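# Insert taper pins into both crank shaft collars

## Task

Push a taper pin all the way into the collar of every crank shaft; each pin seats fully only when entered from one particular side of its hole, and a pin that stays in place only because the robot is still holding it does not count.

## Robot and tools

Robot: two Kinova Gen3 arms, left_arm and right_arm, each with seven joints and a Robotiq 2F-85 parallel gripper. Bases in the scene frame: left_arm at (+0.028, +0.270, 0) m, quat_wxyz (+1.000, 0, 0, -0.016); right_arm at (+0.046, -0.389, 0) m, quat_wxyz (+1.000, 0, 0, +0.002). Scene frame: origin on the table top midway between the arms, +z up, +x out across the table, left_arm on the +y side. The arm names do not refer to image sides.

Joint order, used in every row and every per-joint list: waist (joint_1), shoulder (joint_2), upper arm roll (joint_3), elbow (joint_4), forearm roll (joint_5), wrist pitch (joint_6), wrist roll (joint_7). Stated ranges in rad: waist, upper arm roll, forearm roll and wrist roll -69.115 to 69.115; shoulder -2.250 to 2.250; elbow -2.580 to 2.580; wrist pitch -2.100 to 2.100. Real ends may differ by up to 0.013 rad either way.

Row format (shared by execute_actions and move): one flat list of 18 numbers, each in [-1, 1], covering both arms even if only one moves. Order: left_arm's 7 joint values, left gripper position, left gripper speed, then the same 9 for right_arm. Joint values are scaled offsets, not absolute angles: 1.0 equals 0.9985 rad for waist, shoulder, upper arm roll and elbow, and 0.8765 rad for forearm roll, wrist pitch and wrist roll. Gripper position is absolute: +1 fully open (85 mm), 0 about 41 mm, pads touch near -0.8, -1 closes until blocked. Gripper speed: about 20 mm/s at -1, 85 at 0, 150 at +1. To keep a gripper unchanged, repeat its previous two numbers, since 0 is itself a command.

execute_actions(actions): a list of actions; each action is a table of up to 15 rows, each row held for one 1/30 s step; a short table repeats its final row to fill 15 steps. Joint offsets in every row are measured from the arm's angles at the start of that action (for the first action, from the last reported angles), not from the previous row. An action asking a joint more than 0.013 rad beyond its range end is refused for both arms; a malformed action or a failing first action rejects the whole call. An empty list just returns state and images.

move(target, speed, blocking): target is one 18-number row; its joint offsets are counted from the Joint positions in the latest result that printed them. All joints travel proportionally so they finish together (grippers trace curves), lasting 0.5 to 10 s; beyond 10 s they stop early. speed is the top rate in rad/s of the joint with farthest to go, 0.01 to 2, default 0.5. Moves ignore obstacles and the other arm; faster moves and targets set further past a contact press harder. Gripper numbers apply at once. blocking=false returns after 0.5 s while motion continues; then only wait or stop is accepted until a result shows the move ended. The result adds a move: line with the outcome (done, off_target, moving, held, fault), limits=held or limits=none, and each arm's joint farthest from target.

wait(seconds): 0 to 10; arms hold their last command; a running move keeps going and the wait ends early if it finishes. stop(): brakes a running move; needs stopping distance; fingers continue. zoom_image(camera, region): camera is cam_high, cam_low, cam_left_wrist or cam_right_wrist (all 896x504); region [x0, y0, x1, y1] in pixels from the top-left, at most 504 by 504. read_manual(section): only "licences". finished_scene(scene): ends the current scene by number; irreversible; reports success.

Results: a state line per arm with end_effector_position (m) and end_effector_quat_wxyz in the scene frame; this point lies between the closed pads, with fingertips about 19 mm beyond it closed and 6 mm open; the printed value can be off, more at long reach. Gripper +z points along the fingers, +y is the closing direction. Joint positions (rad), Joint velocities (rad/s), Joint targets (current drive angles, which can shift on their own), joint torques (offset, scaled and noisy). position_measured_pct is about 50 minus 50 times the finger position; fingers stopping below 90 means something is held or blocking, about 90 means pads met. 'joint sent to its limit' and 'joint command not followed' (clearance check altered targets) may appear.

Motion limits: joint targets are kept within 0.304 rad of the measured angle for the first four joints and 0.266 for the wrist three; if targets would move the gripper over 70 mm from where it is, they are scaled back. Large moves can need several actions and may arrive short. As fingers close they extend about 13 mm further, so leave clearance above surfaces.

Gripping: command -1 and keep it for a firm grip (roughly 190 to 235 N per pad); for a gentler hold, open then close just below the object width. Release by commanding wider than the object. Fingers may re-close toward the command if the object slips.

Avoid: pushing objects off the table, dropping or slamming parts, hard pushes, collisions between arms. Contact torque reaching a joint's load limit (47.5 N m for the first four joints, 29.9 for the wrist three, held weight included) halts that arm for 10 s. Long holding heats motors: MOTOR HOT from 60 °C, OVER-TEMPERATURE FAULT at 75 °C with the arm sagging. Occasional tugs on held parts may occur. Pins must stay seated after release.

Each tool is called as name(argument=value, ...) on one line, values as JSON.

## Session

execute_actions(actions=[])

Scene clock: 0.00 s.
left_arm: end_effector_position=(+0.2747, +0.5542, +0.3119) position_measured_pct=0.0 end_effector_quat_wxyz=(+0.061, +0.978, +0.198, -0.007) | right_arm: end_effector_position=(+0.4501, +0.2311, +0.2352) position_measured_pct=0.0 end_effector_quat_wxyz=(+0.424, -0.149, +0.864, -0.227)
Joint names: [waist, shoulder, upper arm roll, elbow, forearm roll, wrist pitch, wrist roll]
Joint positions: left_arm=[-0.587  0.272 -0.566  1.558  0.21   1.461  3.967] | right_arm=[-1.442  1.308  0.499  0.289  0.523  1.623  0.636]
Joint velocities: left_arm=[-0.     0.     0.001  0.    -0.     0.    -0.   ] | right_arm=[ 0.     0.     0.    -0.002 -0.    -0.    -0.   ]
Joint torques (N m, as the joint torque sensors report them, + toward a larger angle): no reading
Motor temperatures (°C, as the motors report them): left_arm=[26 27 28 31 33 34 38] | right_arm=[31 29 29 31 34 40 36]
Joint targets: left_arm=[-0.587 0.272 -0.566 1.558 0.210 1.461 3.967] | right_arm=[-1.442 1.308 0.499 0.289 0.523 1.623 0.636]

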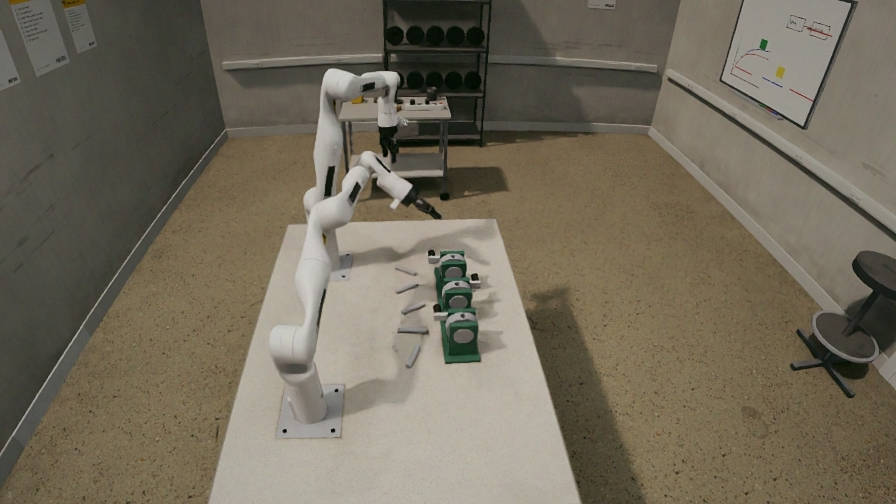

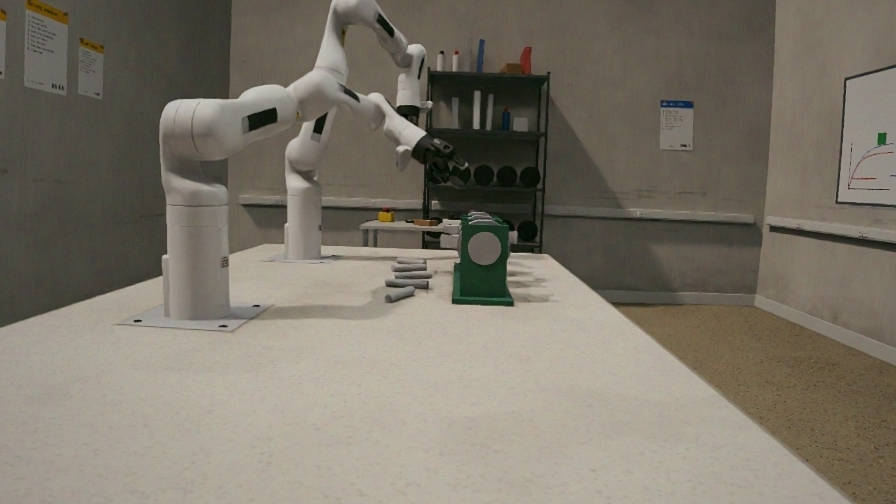

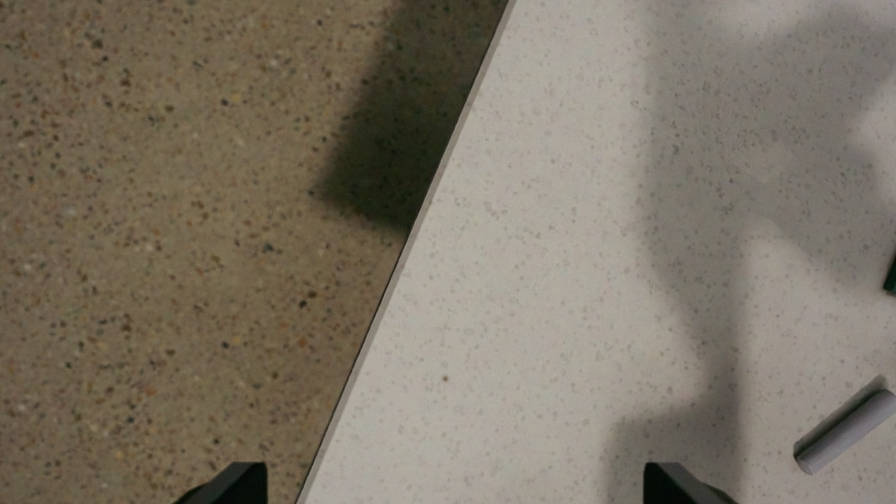

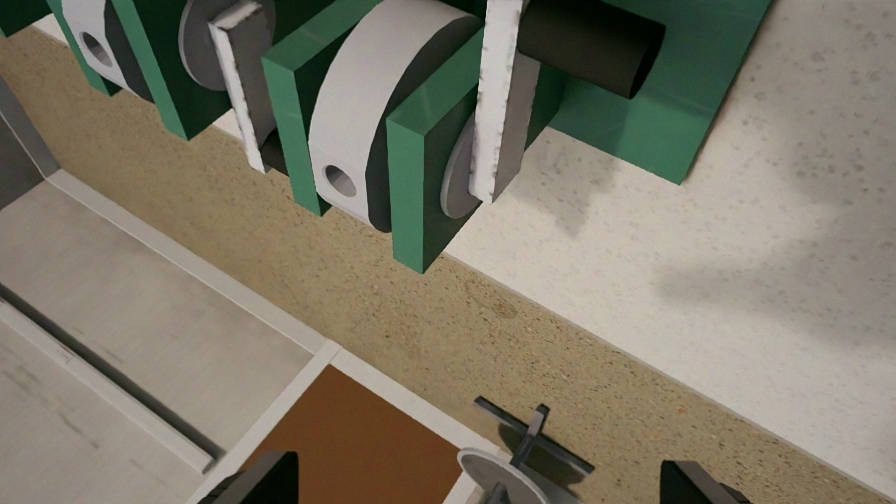

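move(target=[0,0,0.567,0,-0.24,-0.17,-0.9,0.2,0,0.741,-0.753,-0.5,0.664,-0.597,0.01,0.261,0.2,0], speed=0.9)

Scene clock: 21.27 s.
left_arm: end_effector_position=(+0.3953, +0.4683, +0.2982) position_measured_pct=40.1 end_effector_quat_wxyz=(+0.000, +0.882, -0.471, -0.000) | right_arm: end_effector_position=(+0.4699, -0.0595, +0.3503) position_measured_pct=40.1 end_effector_quat_wxyz=(+0.000, +0.000, +1.000, +0.001)
Joint names: [waist, shoulder, upper arm roll, elbow, forearm roll, wrist pitch, wrist roll]
Joint positions: left_arm=[-0.587  0.272  0.001  1.558 -0.001  1.312  3.178] | right_arm=[-0.703  0.556  0.     0.952 -0.001  1.631  0.865]
Joint velocities: left_arm=[-0.     0.    -0.001 -0.     0.    -0.    -0.   ] | right_arm=[ 0.003 -0.002  0.001 -0.    -0.001  0.001  0.   ]
Joint torques (N m, as the joint torque sensors report them, + toward a larger angle): left_arm=[ -0.41 -14.92  -0.25  -9.05  -0.03  -0.18  -0.12] | right_arm=[ -0.3  -20.38   0.6   -8.48   0.07   0.37   0.06]
Motor temperatures (°C, as the motors report them): left_arm=[26 27 28 31 33 34 38] | right_arm=[31 30 29 31 34 40 36]
Joint targets: left_arm=[-0.587 0.272 0.001 1.558 -0.001 1.312 3.178] | right_arm=[-0.702 0.556 0.000 0.952 -0.001 1.631 0.865]
move: done; limits=none; left_arm: farthest joint: the waist, 0.000 radians from its target (0.000 radians at the start); right_arm: farthest joint: the waist, 0.000 radians from its target (0.740 radians at the start)

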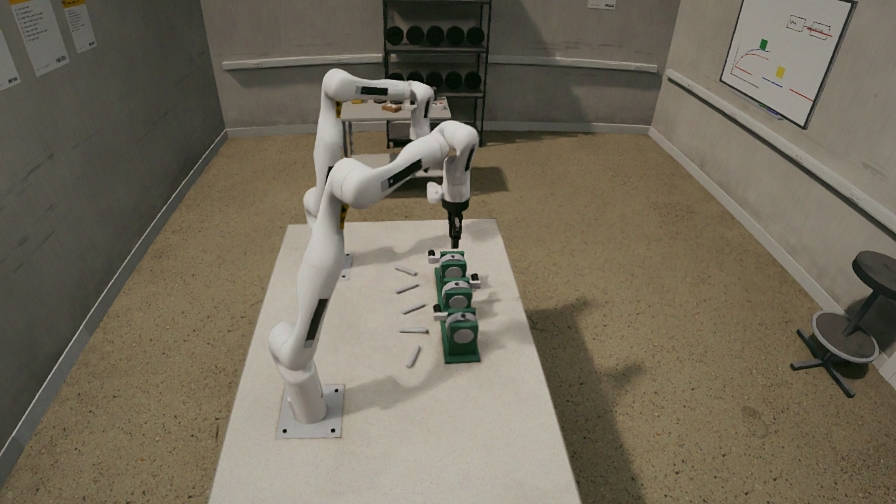

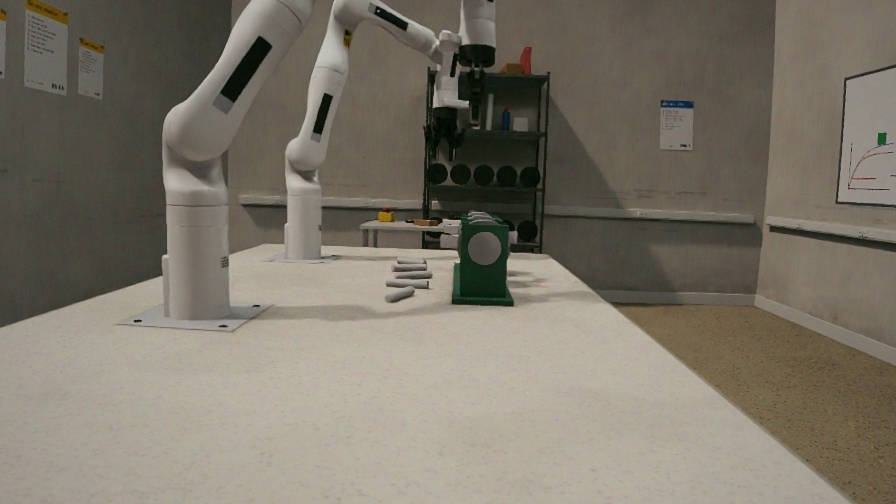

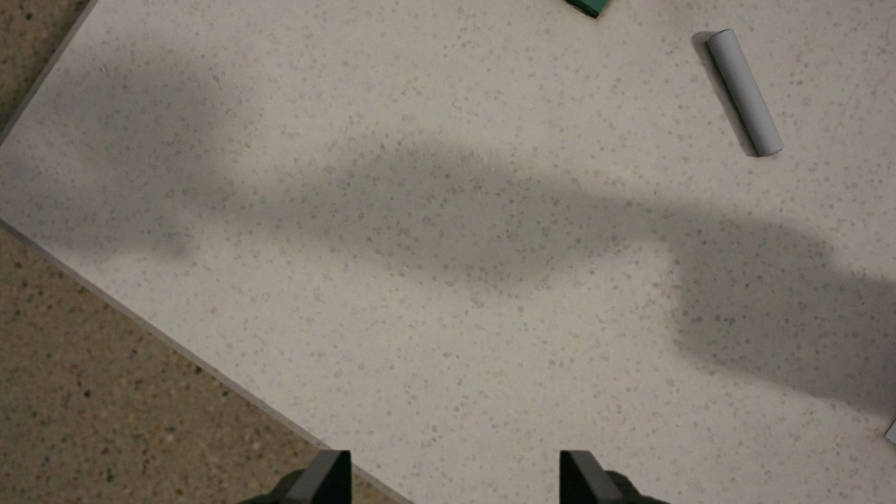

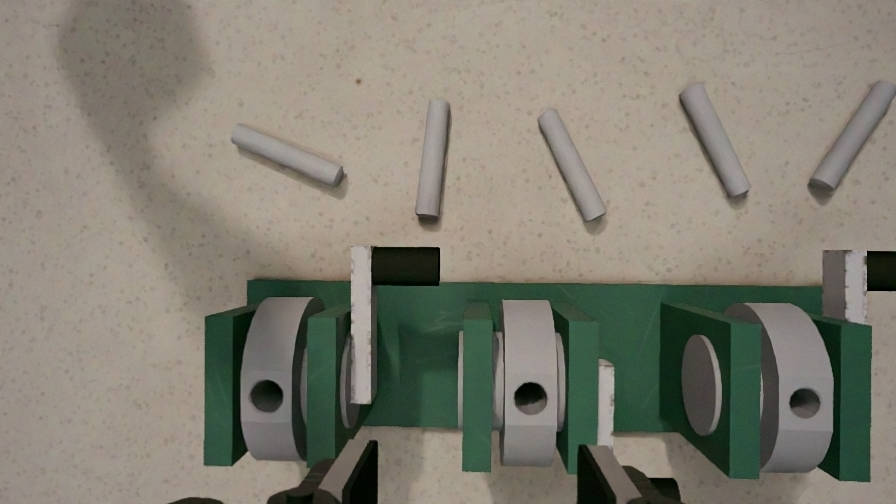

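zoom_image(camera="cam_right_wrist", region=[220,340,620,460])

zoom_image(camera="cam_right_wrist", region=[490,340,890,460])

zoom_image(camera="cam_right_wrist", region=[200,60,640,260])

zoom_image(camera="cam_right_wrist", region=[500,60,896,260])

Region (220, 340, 620, 460) of cam_right_wrist's 896x504 image, scaled by 1.260; it fills the top 151 rows of this view, and the rest is white.

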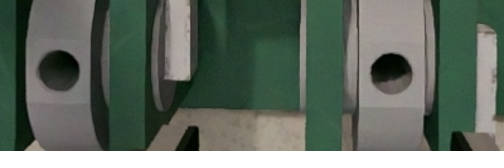

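Region (490, 340, 890, 460) of cam_right_wrist's 896x504 image, scaled by 1.260; it fills the top 151 rows of this view, and the rest is white.

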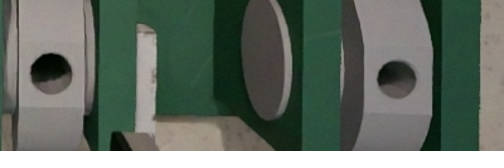

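Region (200, 60, 640, 260) of cam_right_wrist's 896x504 image, scaled by 1.145; it fills the top 229 rows of this view, and the rest is white.

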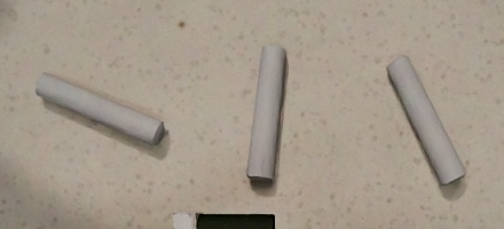

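Region (500, 60, 896, 260) of cam_right_wrist's 896x504 image, scaled by 1.273; it fills the top 255 rows of this view, and the rest is white.

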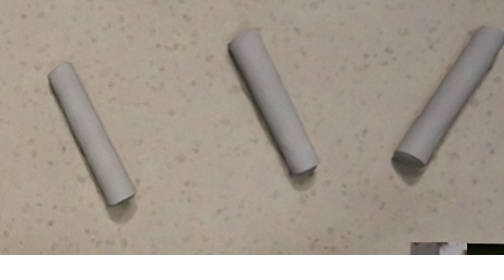

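zoom_image(camera="cam_right_wrist", region=[237,366,297,426])

zoom_image(camera="cam_right_wrist", region=[501,368,561,428])

zoom_image(camera="cam_right_wrist", region=[775,373,835,433])

Region (237, 366, 297, 426) of cam_right_wrist's 896x504 image, scaled by 8.400.

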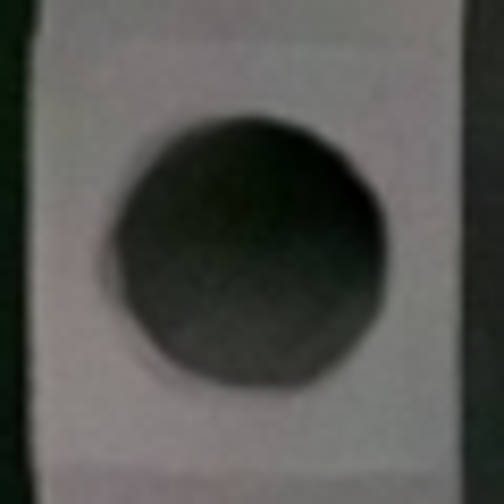

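Region (501, 368, 561, 428) of cam_right_wrist's 896x504 image, scaled by 8.400.

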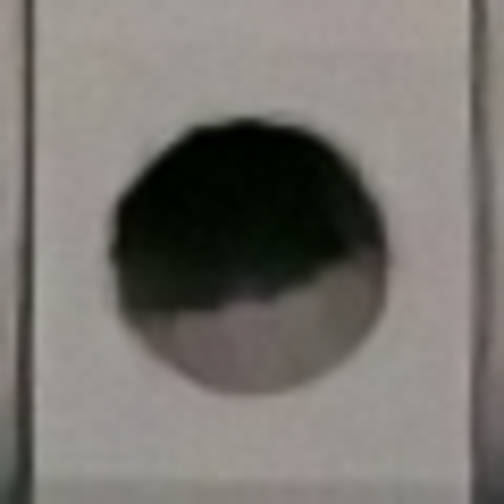

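Region (775, 373, 835, 433) of cam_right_wrist's 896x504 image, scaled by 8.400.

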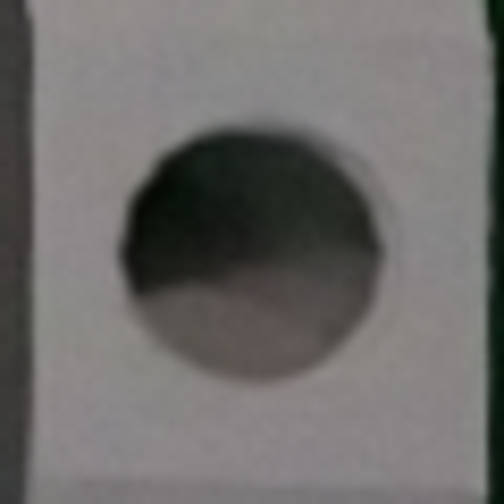

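execute_actions(actions=[])

Scene clock: 30.63 s.
left_arm: end_effector_position=(+0.3953, +0.4683, +0.2982) position_measured_pct=40.1 end_effector_quat_wxyz=(+0.000, +0.882, -0.471, -0.000) | right_arm: end_effector_position=(+0.4700, -0.0597, +0.3504) position_measured_pct=40.1 end_effector_quat_wxyz=(+0.000, +0.000, +1.000, +0.001)
Joint names: [waist, shoulder, upper arm roll, elbow, forearm roll, wrist pitch, wrist roll]
Joint positions: left_arm=[-0.587  0.272  0.001  1.558 -0.001  1.312  3.178] | right_arm=[-0.702  0.556  0.     0.952 -0.001  1.631  0.865]
Joint velocities: left_arm=[-0.    -0.001  0.001  0.     0.    -0.001 -0.   ] | right_arm=[ 0.    -0.001  0.001 -0.    -0.     0.001 -0.   ]
Joint torques (N m, as the joint torque sensors report them, + toward a larger angle): left_arm=[ -0.04 -14.69  -0.15  -8.91  -0.26  -0.01  -0.02] | right_arm=[ -0.23 -20.5    0.5   -8.7    0.05   0.26  -0.11]
Motor temperatures (°C, as the motors report them): left_arm=[26 27 28 31 33 34 38] | right_arm=[31 30 29 31 34 40 36]
Joint targets: left_arm=[-0.587 0.272 0.001 1.558 -0.001 1.312 3.178] | right_arm=[-0.702 0.556 0.000 0.952 -0.001 1.631 0.865]

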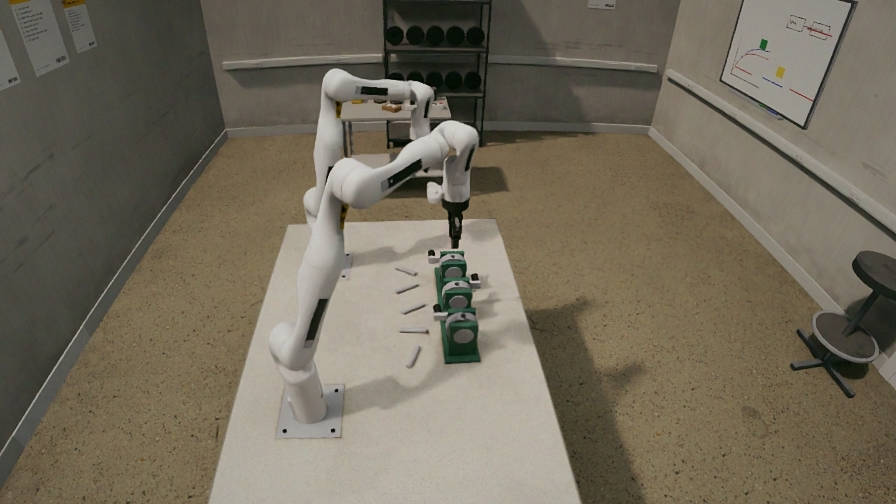

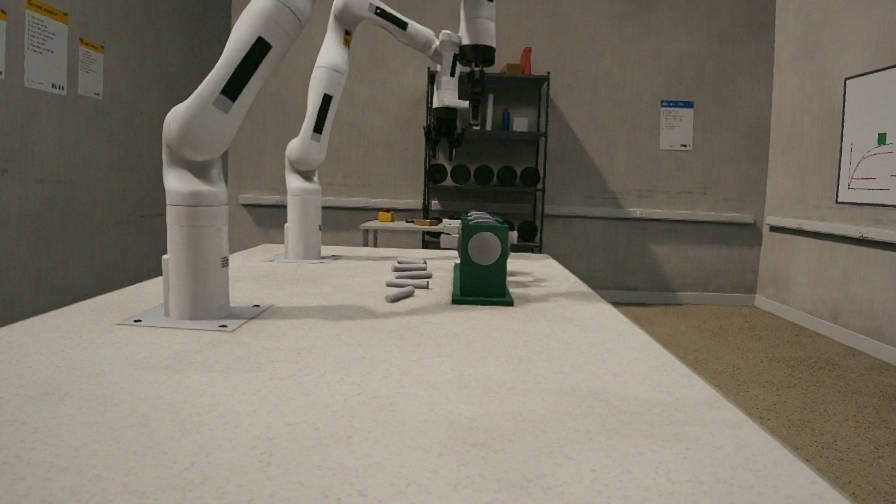

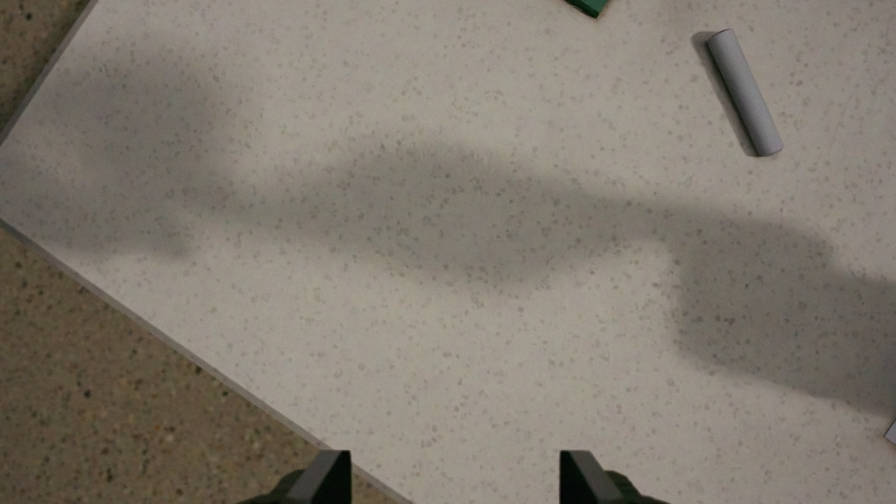

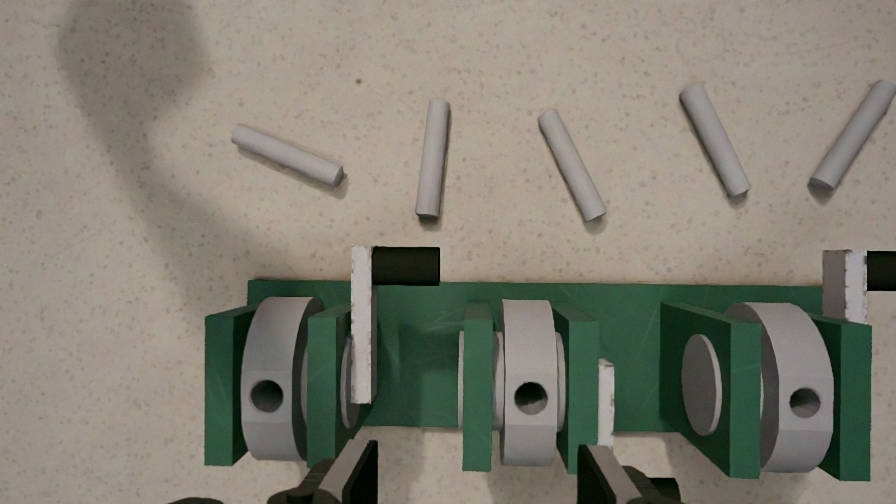

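move(target=[0.671,0.100,0,0.311,0,-0.470,0.089,0.2,0, 0,-0.283,0,0.951,0,-0.759,1,0,0], speed=1.0)

Scene clock: 33.43 s.
left_arm: end_effector_position=(+0.4220, +0.1992, +0.1704) position_measured_pct=40.1 end_effector_quat_wxyz=(-0.000, +0.706, -0.708, +0.000) | right_arm: end_effector_position=(+0.3450, -0.1661, +0.1998) position_measured_pct=49.6 end_effector_quat_wxyz=(-0.000, -0.424, +0.906, +0.000)
Joint names: [waist, shoulder, upper arm roll, elbow, forearm roll, wrist pitch, wrist roll]
Joint positions: left_arm=[ 0.083  0.372  0.001  1.868 -0.001  0.9    3.256] | right_arm=[-0.702  0.274  0.     1.902 -0.001  0.966  1.742]
Joint velocities: left_arm=[ 0.003  0.    -0.002  0.001  0.    -0.001  0.   ] | right_arm=[-0.    -0.001  0.001 -0.     0.    -0.    -0.   ]
Joint torques (N m, as the joint torque sensors report them, + toward a larger angle): left_arm=[  0.07 -15.05  -0.35  -7.45  -0.23   0.13  -0.32] | right_arm=[ -0.12 -13.18   0.45  -6.68   0.39   0.11   0.13]
Motor temperatures (°C, as the motors report them): left_arm=[26 27 28 31 33 34 38] | right_arm=[31 30 29 31 34 40 36]
Joint targets: left_arm=[0.083 0.372 0.001 1.868 -0.001 0.900 3.256] | right_arm=[-0.702 0.274 0.000 1.902 -0.001 0.966 1.742]
move: done; limits=none; left_arm: farthest joint: the waist, 0.000 radians from its target (0.670 radians at the start); right_arm: farthest joint: the waist, 0.000 radians from its target (0.000 radians at the start)

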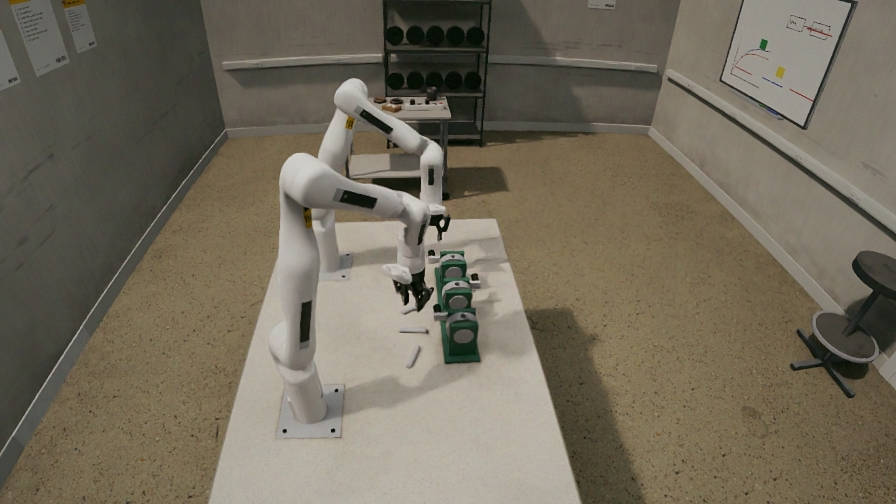

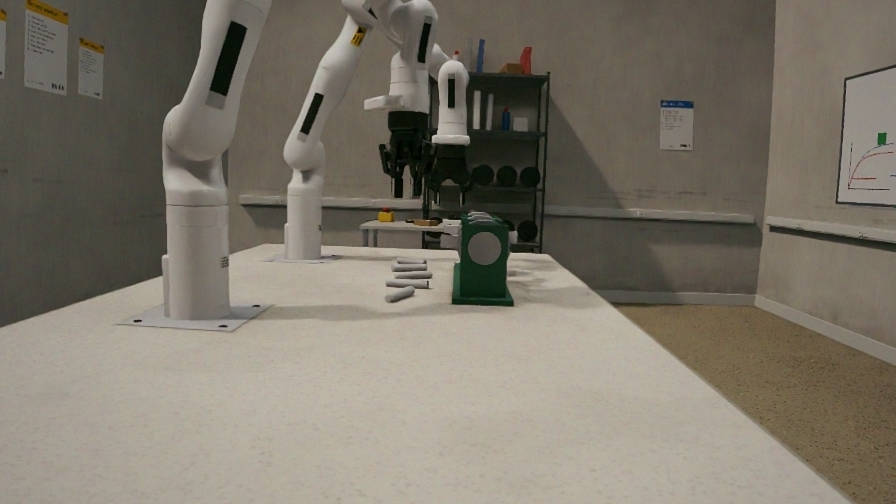

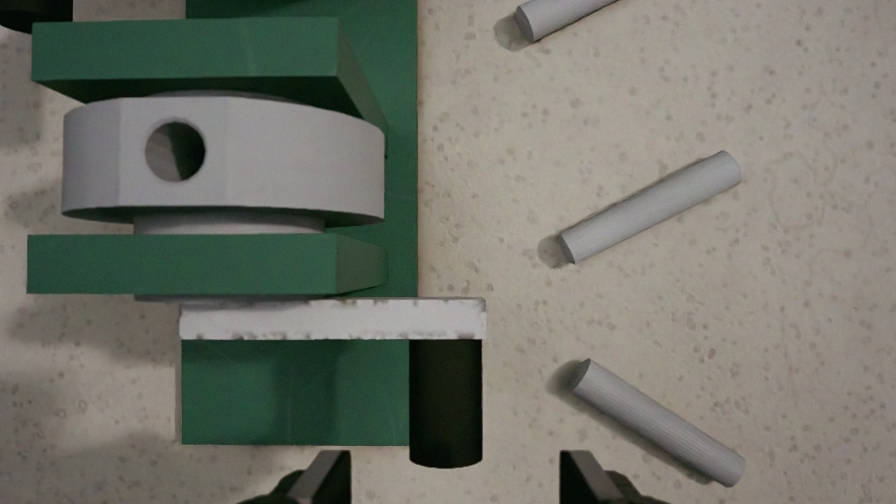

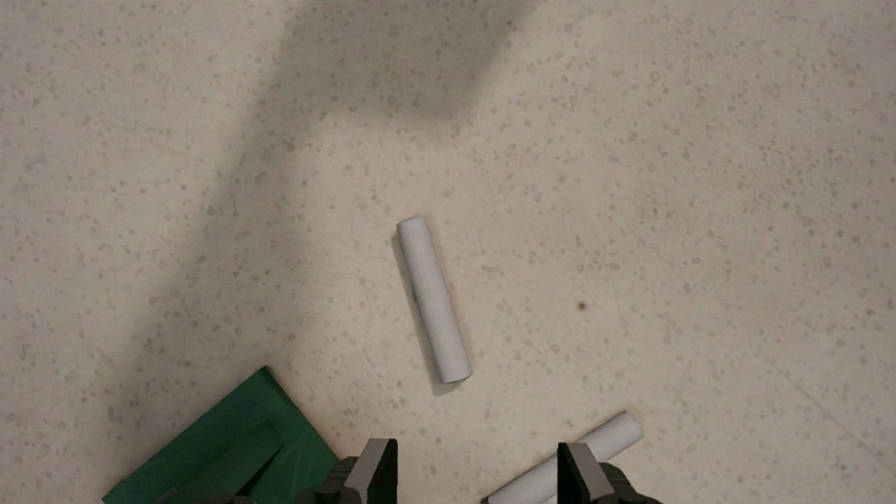

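move(target=[0.008,0.1267,0,0.0734,0,-0.226,0.01,0.2,0, 0.019,0.240,0,0.1877,0,-0.488,0.353,0,0], speed=0.5)

Scene clock: 35.80 s.
left_arm: end_effector_position=(+0.4255, +0.1956, +0.1030) position_measured_pct=40.1 end_effector_quat_wxyz=(+0.000, +0.707, -0.708, -0.000) | right_arm: end_effector_position=(+0.3460, -0.1745, +0.0703) position_measured_pct=49.6 end_effector_quat_wxyz=(+0.000, -0.551, +0.835, +0.000)
Joint names: [waist, shoulder, upper arm roll, elbow, forearm roll, wrist pitch, wrist roll]
Joint positions: left_arm=[ 0.091  0.498  0.001  1.942 -0.001  0.702  3.265] | right_arm=[-0.683  0.513  0.     2.089 -0.001  0.538  2.051]
Joint velocities: left_arm=[-0.     0.002  0.002 -0.001  0.    -0.001  0.   ] | right_arm=[0.    0.004 0.002 0.    0.    0.    0.   ]
Joint torques (N m, as the joint torque sensors report them, + toward a larger angle): left_arm=[ -0.05 -16.46  -0.15  -6.08  -0.07  -0.11   0.05] | right_arm=[  0.09 -14.89   0.44  -4.42  -0.14   0.2    0.  ]
Motor temperatures (°C, as the motors report them): left_arm=[26 27 28 31 33 34 38] | right_arm=[31 30 29 31 34 40 36]
Joint targets: left_arm=[0.091 0.498 0.001 1.942 -0.001 0.702 3.265] | right_arm=[-0.683 0.514 0.000 2.089 -0.001 0.538 2.051]
move: done; limits=none; left_arm: farthest joint: the waist, 0.000 radians from its target (0.008 radians at the start); right_arm: farthest joint: the waist, 0.000 radians from its target (0.019 radians at the start)

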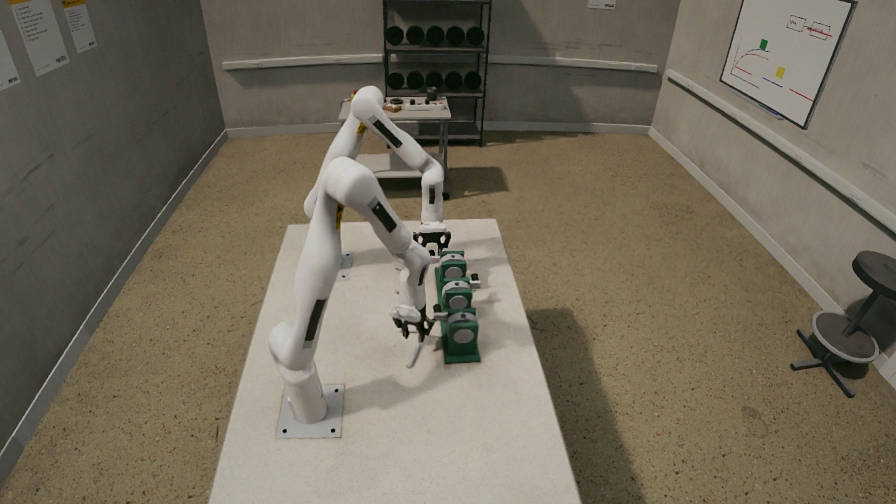

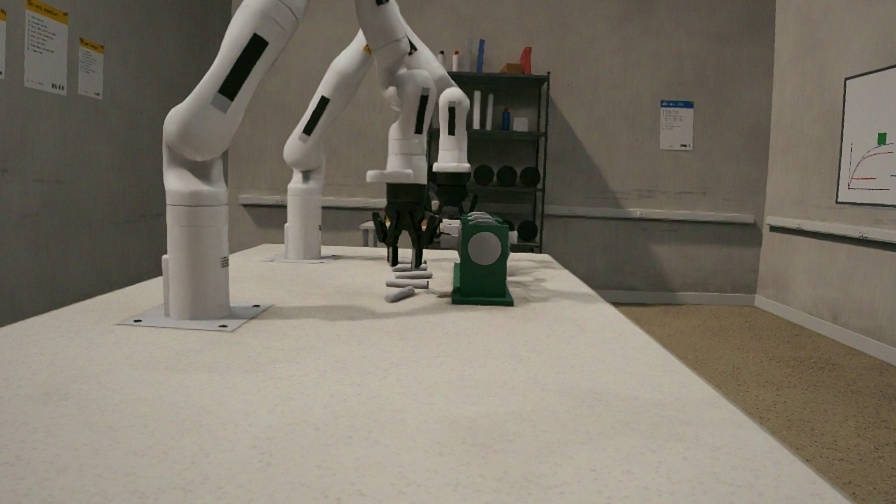

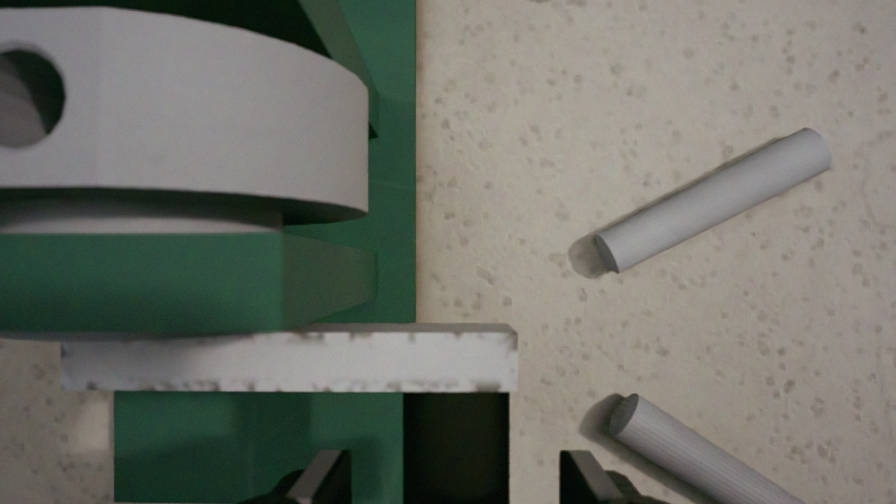

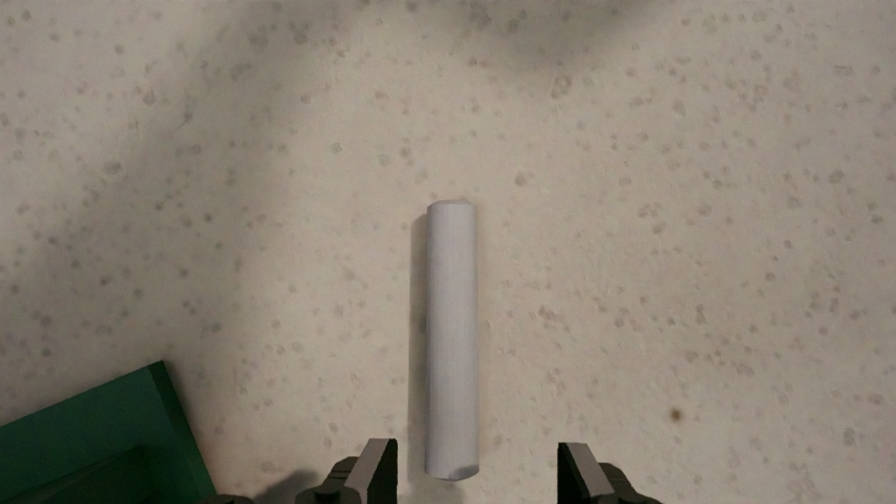

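move(target=[0,0,0,0,0,0,0,-0.39,0, 0.015,0.126,0,0.020,0,-0.164,0.017,0,0], speed=0.25)

execute_actions(actions=[[[-0.001,-0.042,0,-0.047,0,0.100,-0.001,-0.39,0, 0,0,0,0,0,0,0,-1,0]],
[[-0.004,-0.010,0,-0.079,0,0.102,-0.005,-0.39,0, 0,0,0,0,0,0,0,-1,0]],
[[-0.006,0.021,0,-0.097,0,0.087,-0.007,-0.39,0, 0,-0.06,0,0.002,0,0.066,0,-1,0]],
[[-0.006,0.0455,0,-0.1005,0,0.0626,-0.007,-0.39,0, 0,-0.09,0,-0.03,0,0.137,0,-1,0]]])

Scene clock: 38.47 s.
left_arm: end_effector_position=(+0.4252, +0.1956, +0.1029) position_measured_pct=67.5 end_effector_quat_wxyz=(+0.000, +0.707, -0.708, -0.000) | right_arm: end_effector_position=(+0.3515, -0.1772, +0.0210) position_measured_pct=49.6 end_effector_quat_wxyz=(-0.000, -0.550, +0.835, +0.000)
Joint names: [waist, shoulder, upper arm roll, elbow, forearm roll, wrist pitch, wrist roll]
Joint positions: left_arm=[ 0.091  0.498  0.001  1.942 -0.001  0.702  3.265] | right_arm=[-0.668  0.639  0.     2.109 -0.001  0.394  2.066]
Joint velocities: left_arm=[ 0.    -0.     0.002  0.    -0.     0.002  0.   ] | right_arm=[ 0.     0.002 -0.001 -0.001 -0.     0.001 -0.   ]
Joint torques (N m, as the joint torque sensors report them, + toward a larger angle): left_arm=[ -0.19 -16.4   -0.15  -5.95  -0.03  -0.58   0.18] | right_arm=[ -0.28 -16.65   0.73  -3.     0.13   0.17  -0.12]
Motor temperatures (°C, as the motors report them): left_arm=[26 27 28 31 33 34 38] | right_arm=[31 30 29 31 34 40 36]
Joint targets: left_arm=[0.091 0.498 0.001 1.942 -0.001 0.702 3.265] | right_arm=[-0.668 0.639 0.000 2.109 -0.001 0.394 2.066]
move: done; limits=none; left_arm: farthest joint: the waist, 0.000 radians from its target (0.000 radians at the start); right_arm: farthest joint: the waist, 0.000 radians from its target (0.015 radians at the start)

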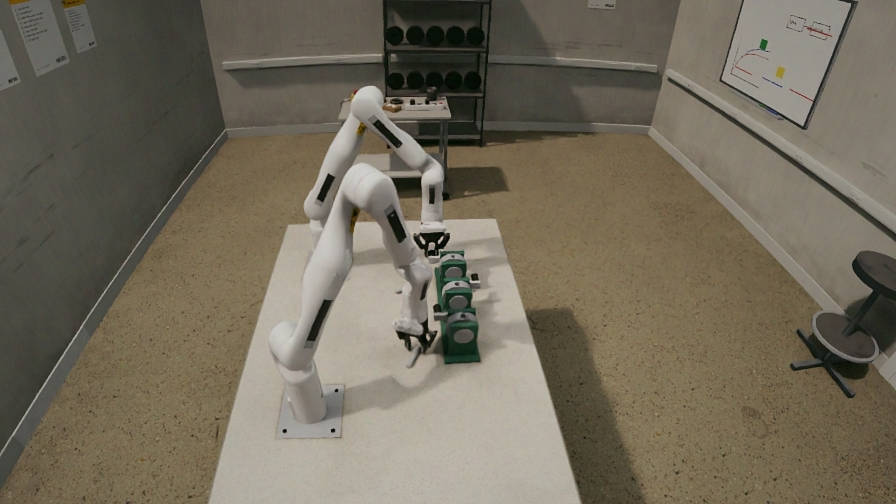

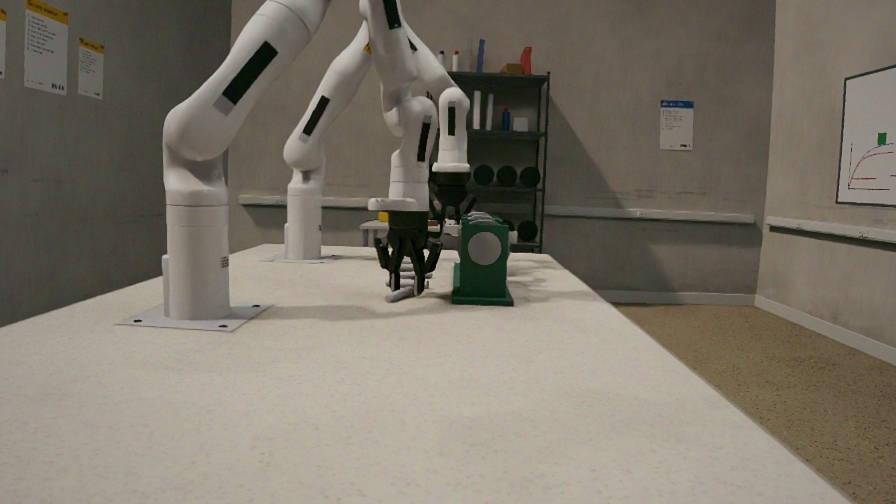

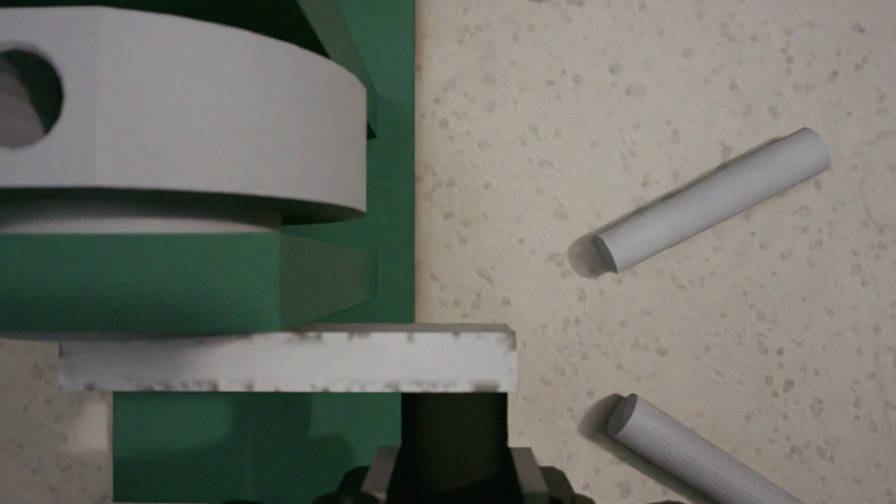

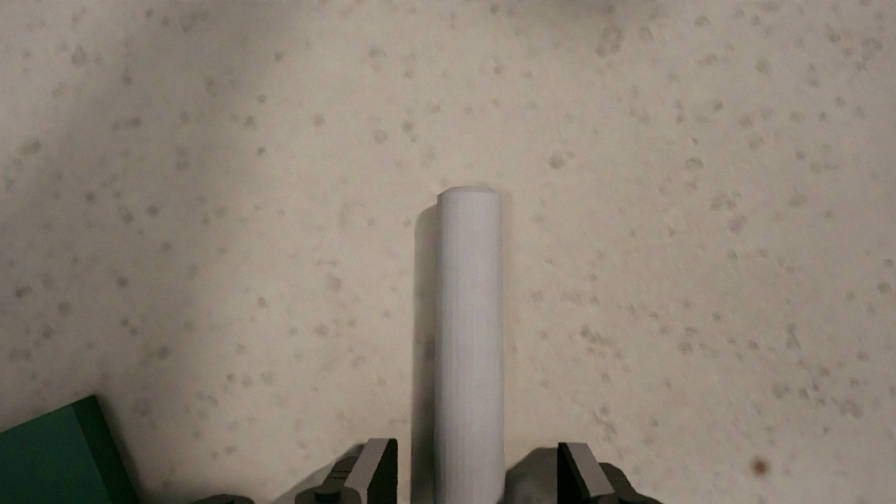

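Scene clock: 40.47 s.
left_arm: end_effector_position=(+0.4903, +0.1955, +0.1739) position_measured_pct=67.5 end_effector_quat_wxyz=(+0.003, +0.706, -0.708, -0.004) | right_arm: end_effector_position=(+0.3485, -0.1798, +0.0805) position_measured_pct=77.0 end_effector_quat_wxyz=(-0.001, -0.550, +0.835, +0.000)
Joint names: [waist, shoulder, upper arm roll, elbow, forearm roll, wrist pitch, wrist roll]
Joint positions: left_arm=[ 0.074  0.508  0.001  1.624 -0.001  1.019  3.247] | right_arm=[-0.668  0.489  0.     2.081 -0.     0.573  2.066]
Joint velocities: left_arm=[-0.001  0.002  0.001 -0.004 -0.    -0.    -0.   ] | right_arm=[-0.    -0.008  0.001 -0.001 -0.    -0.001  0.   ]
Joint torques (N m, as the joint torque sensors report them, + toward a larger angle): left_arm=[ -0.13 -14.19  -0.08  -7.52   0.26  -1.38   0.01] | right_arm=[ -0.21 -15.51   0.19  -4.6    0.24   0.12  -0.23]
Motor temperatures (°C, as the motors report them): left_arm=[26 27 28 31 33 34 38] | right_arm=[31 30 29 31 34 40 36]
Joint targets: left_arm=[0.074 0.513 0.001 1.625 -0.001 1.017 3.247] | right_arm=[-0.668 0.488 0.000 2.081 -0.000 0.573 2.066]

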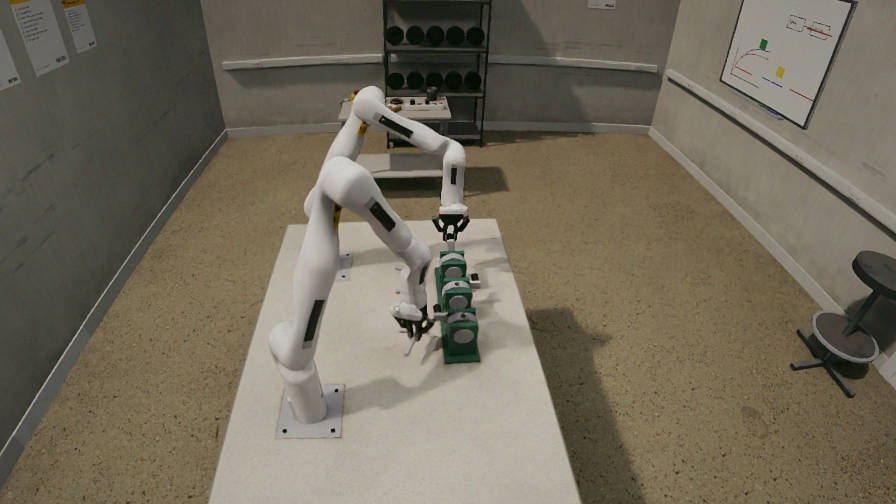

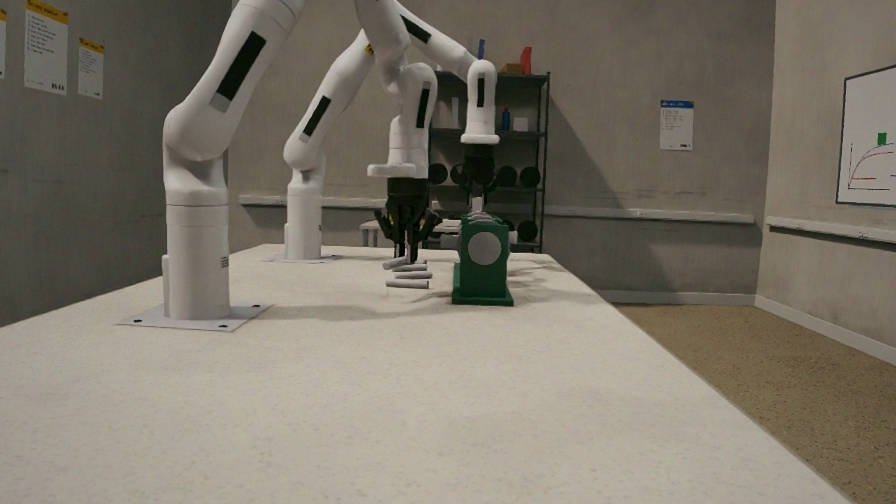

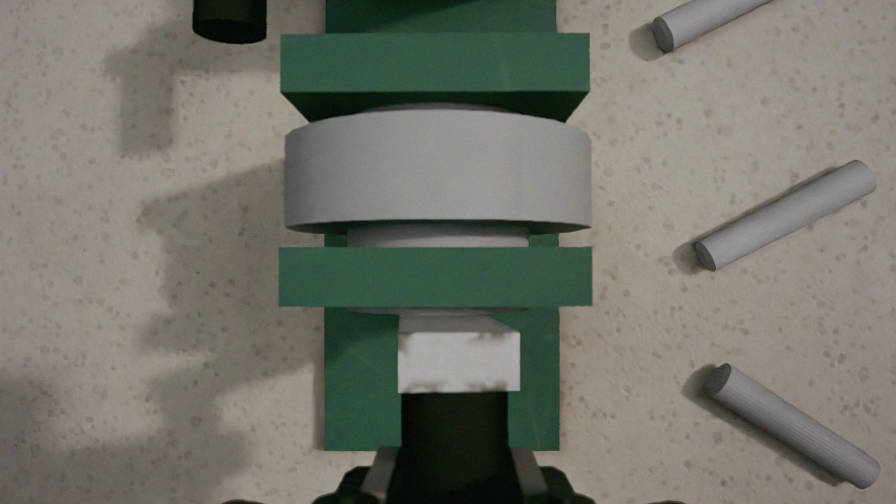

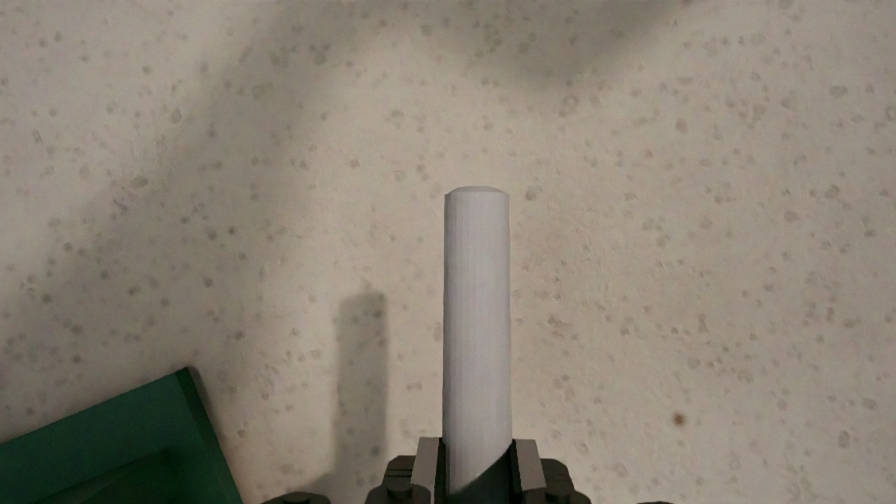

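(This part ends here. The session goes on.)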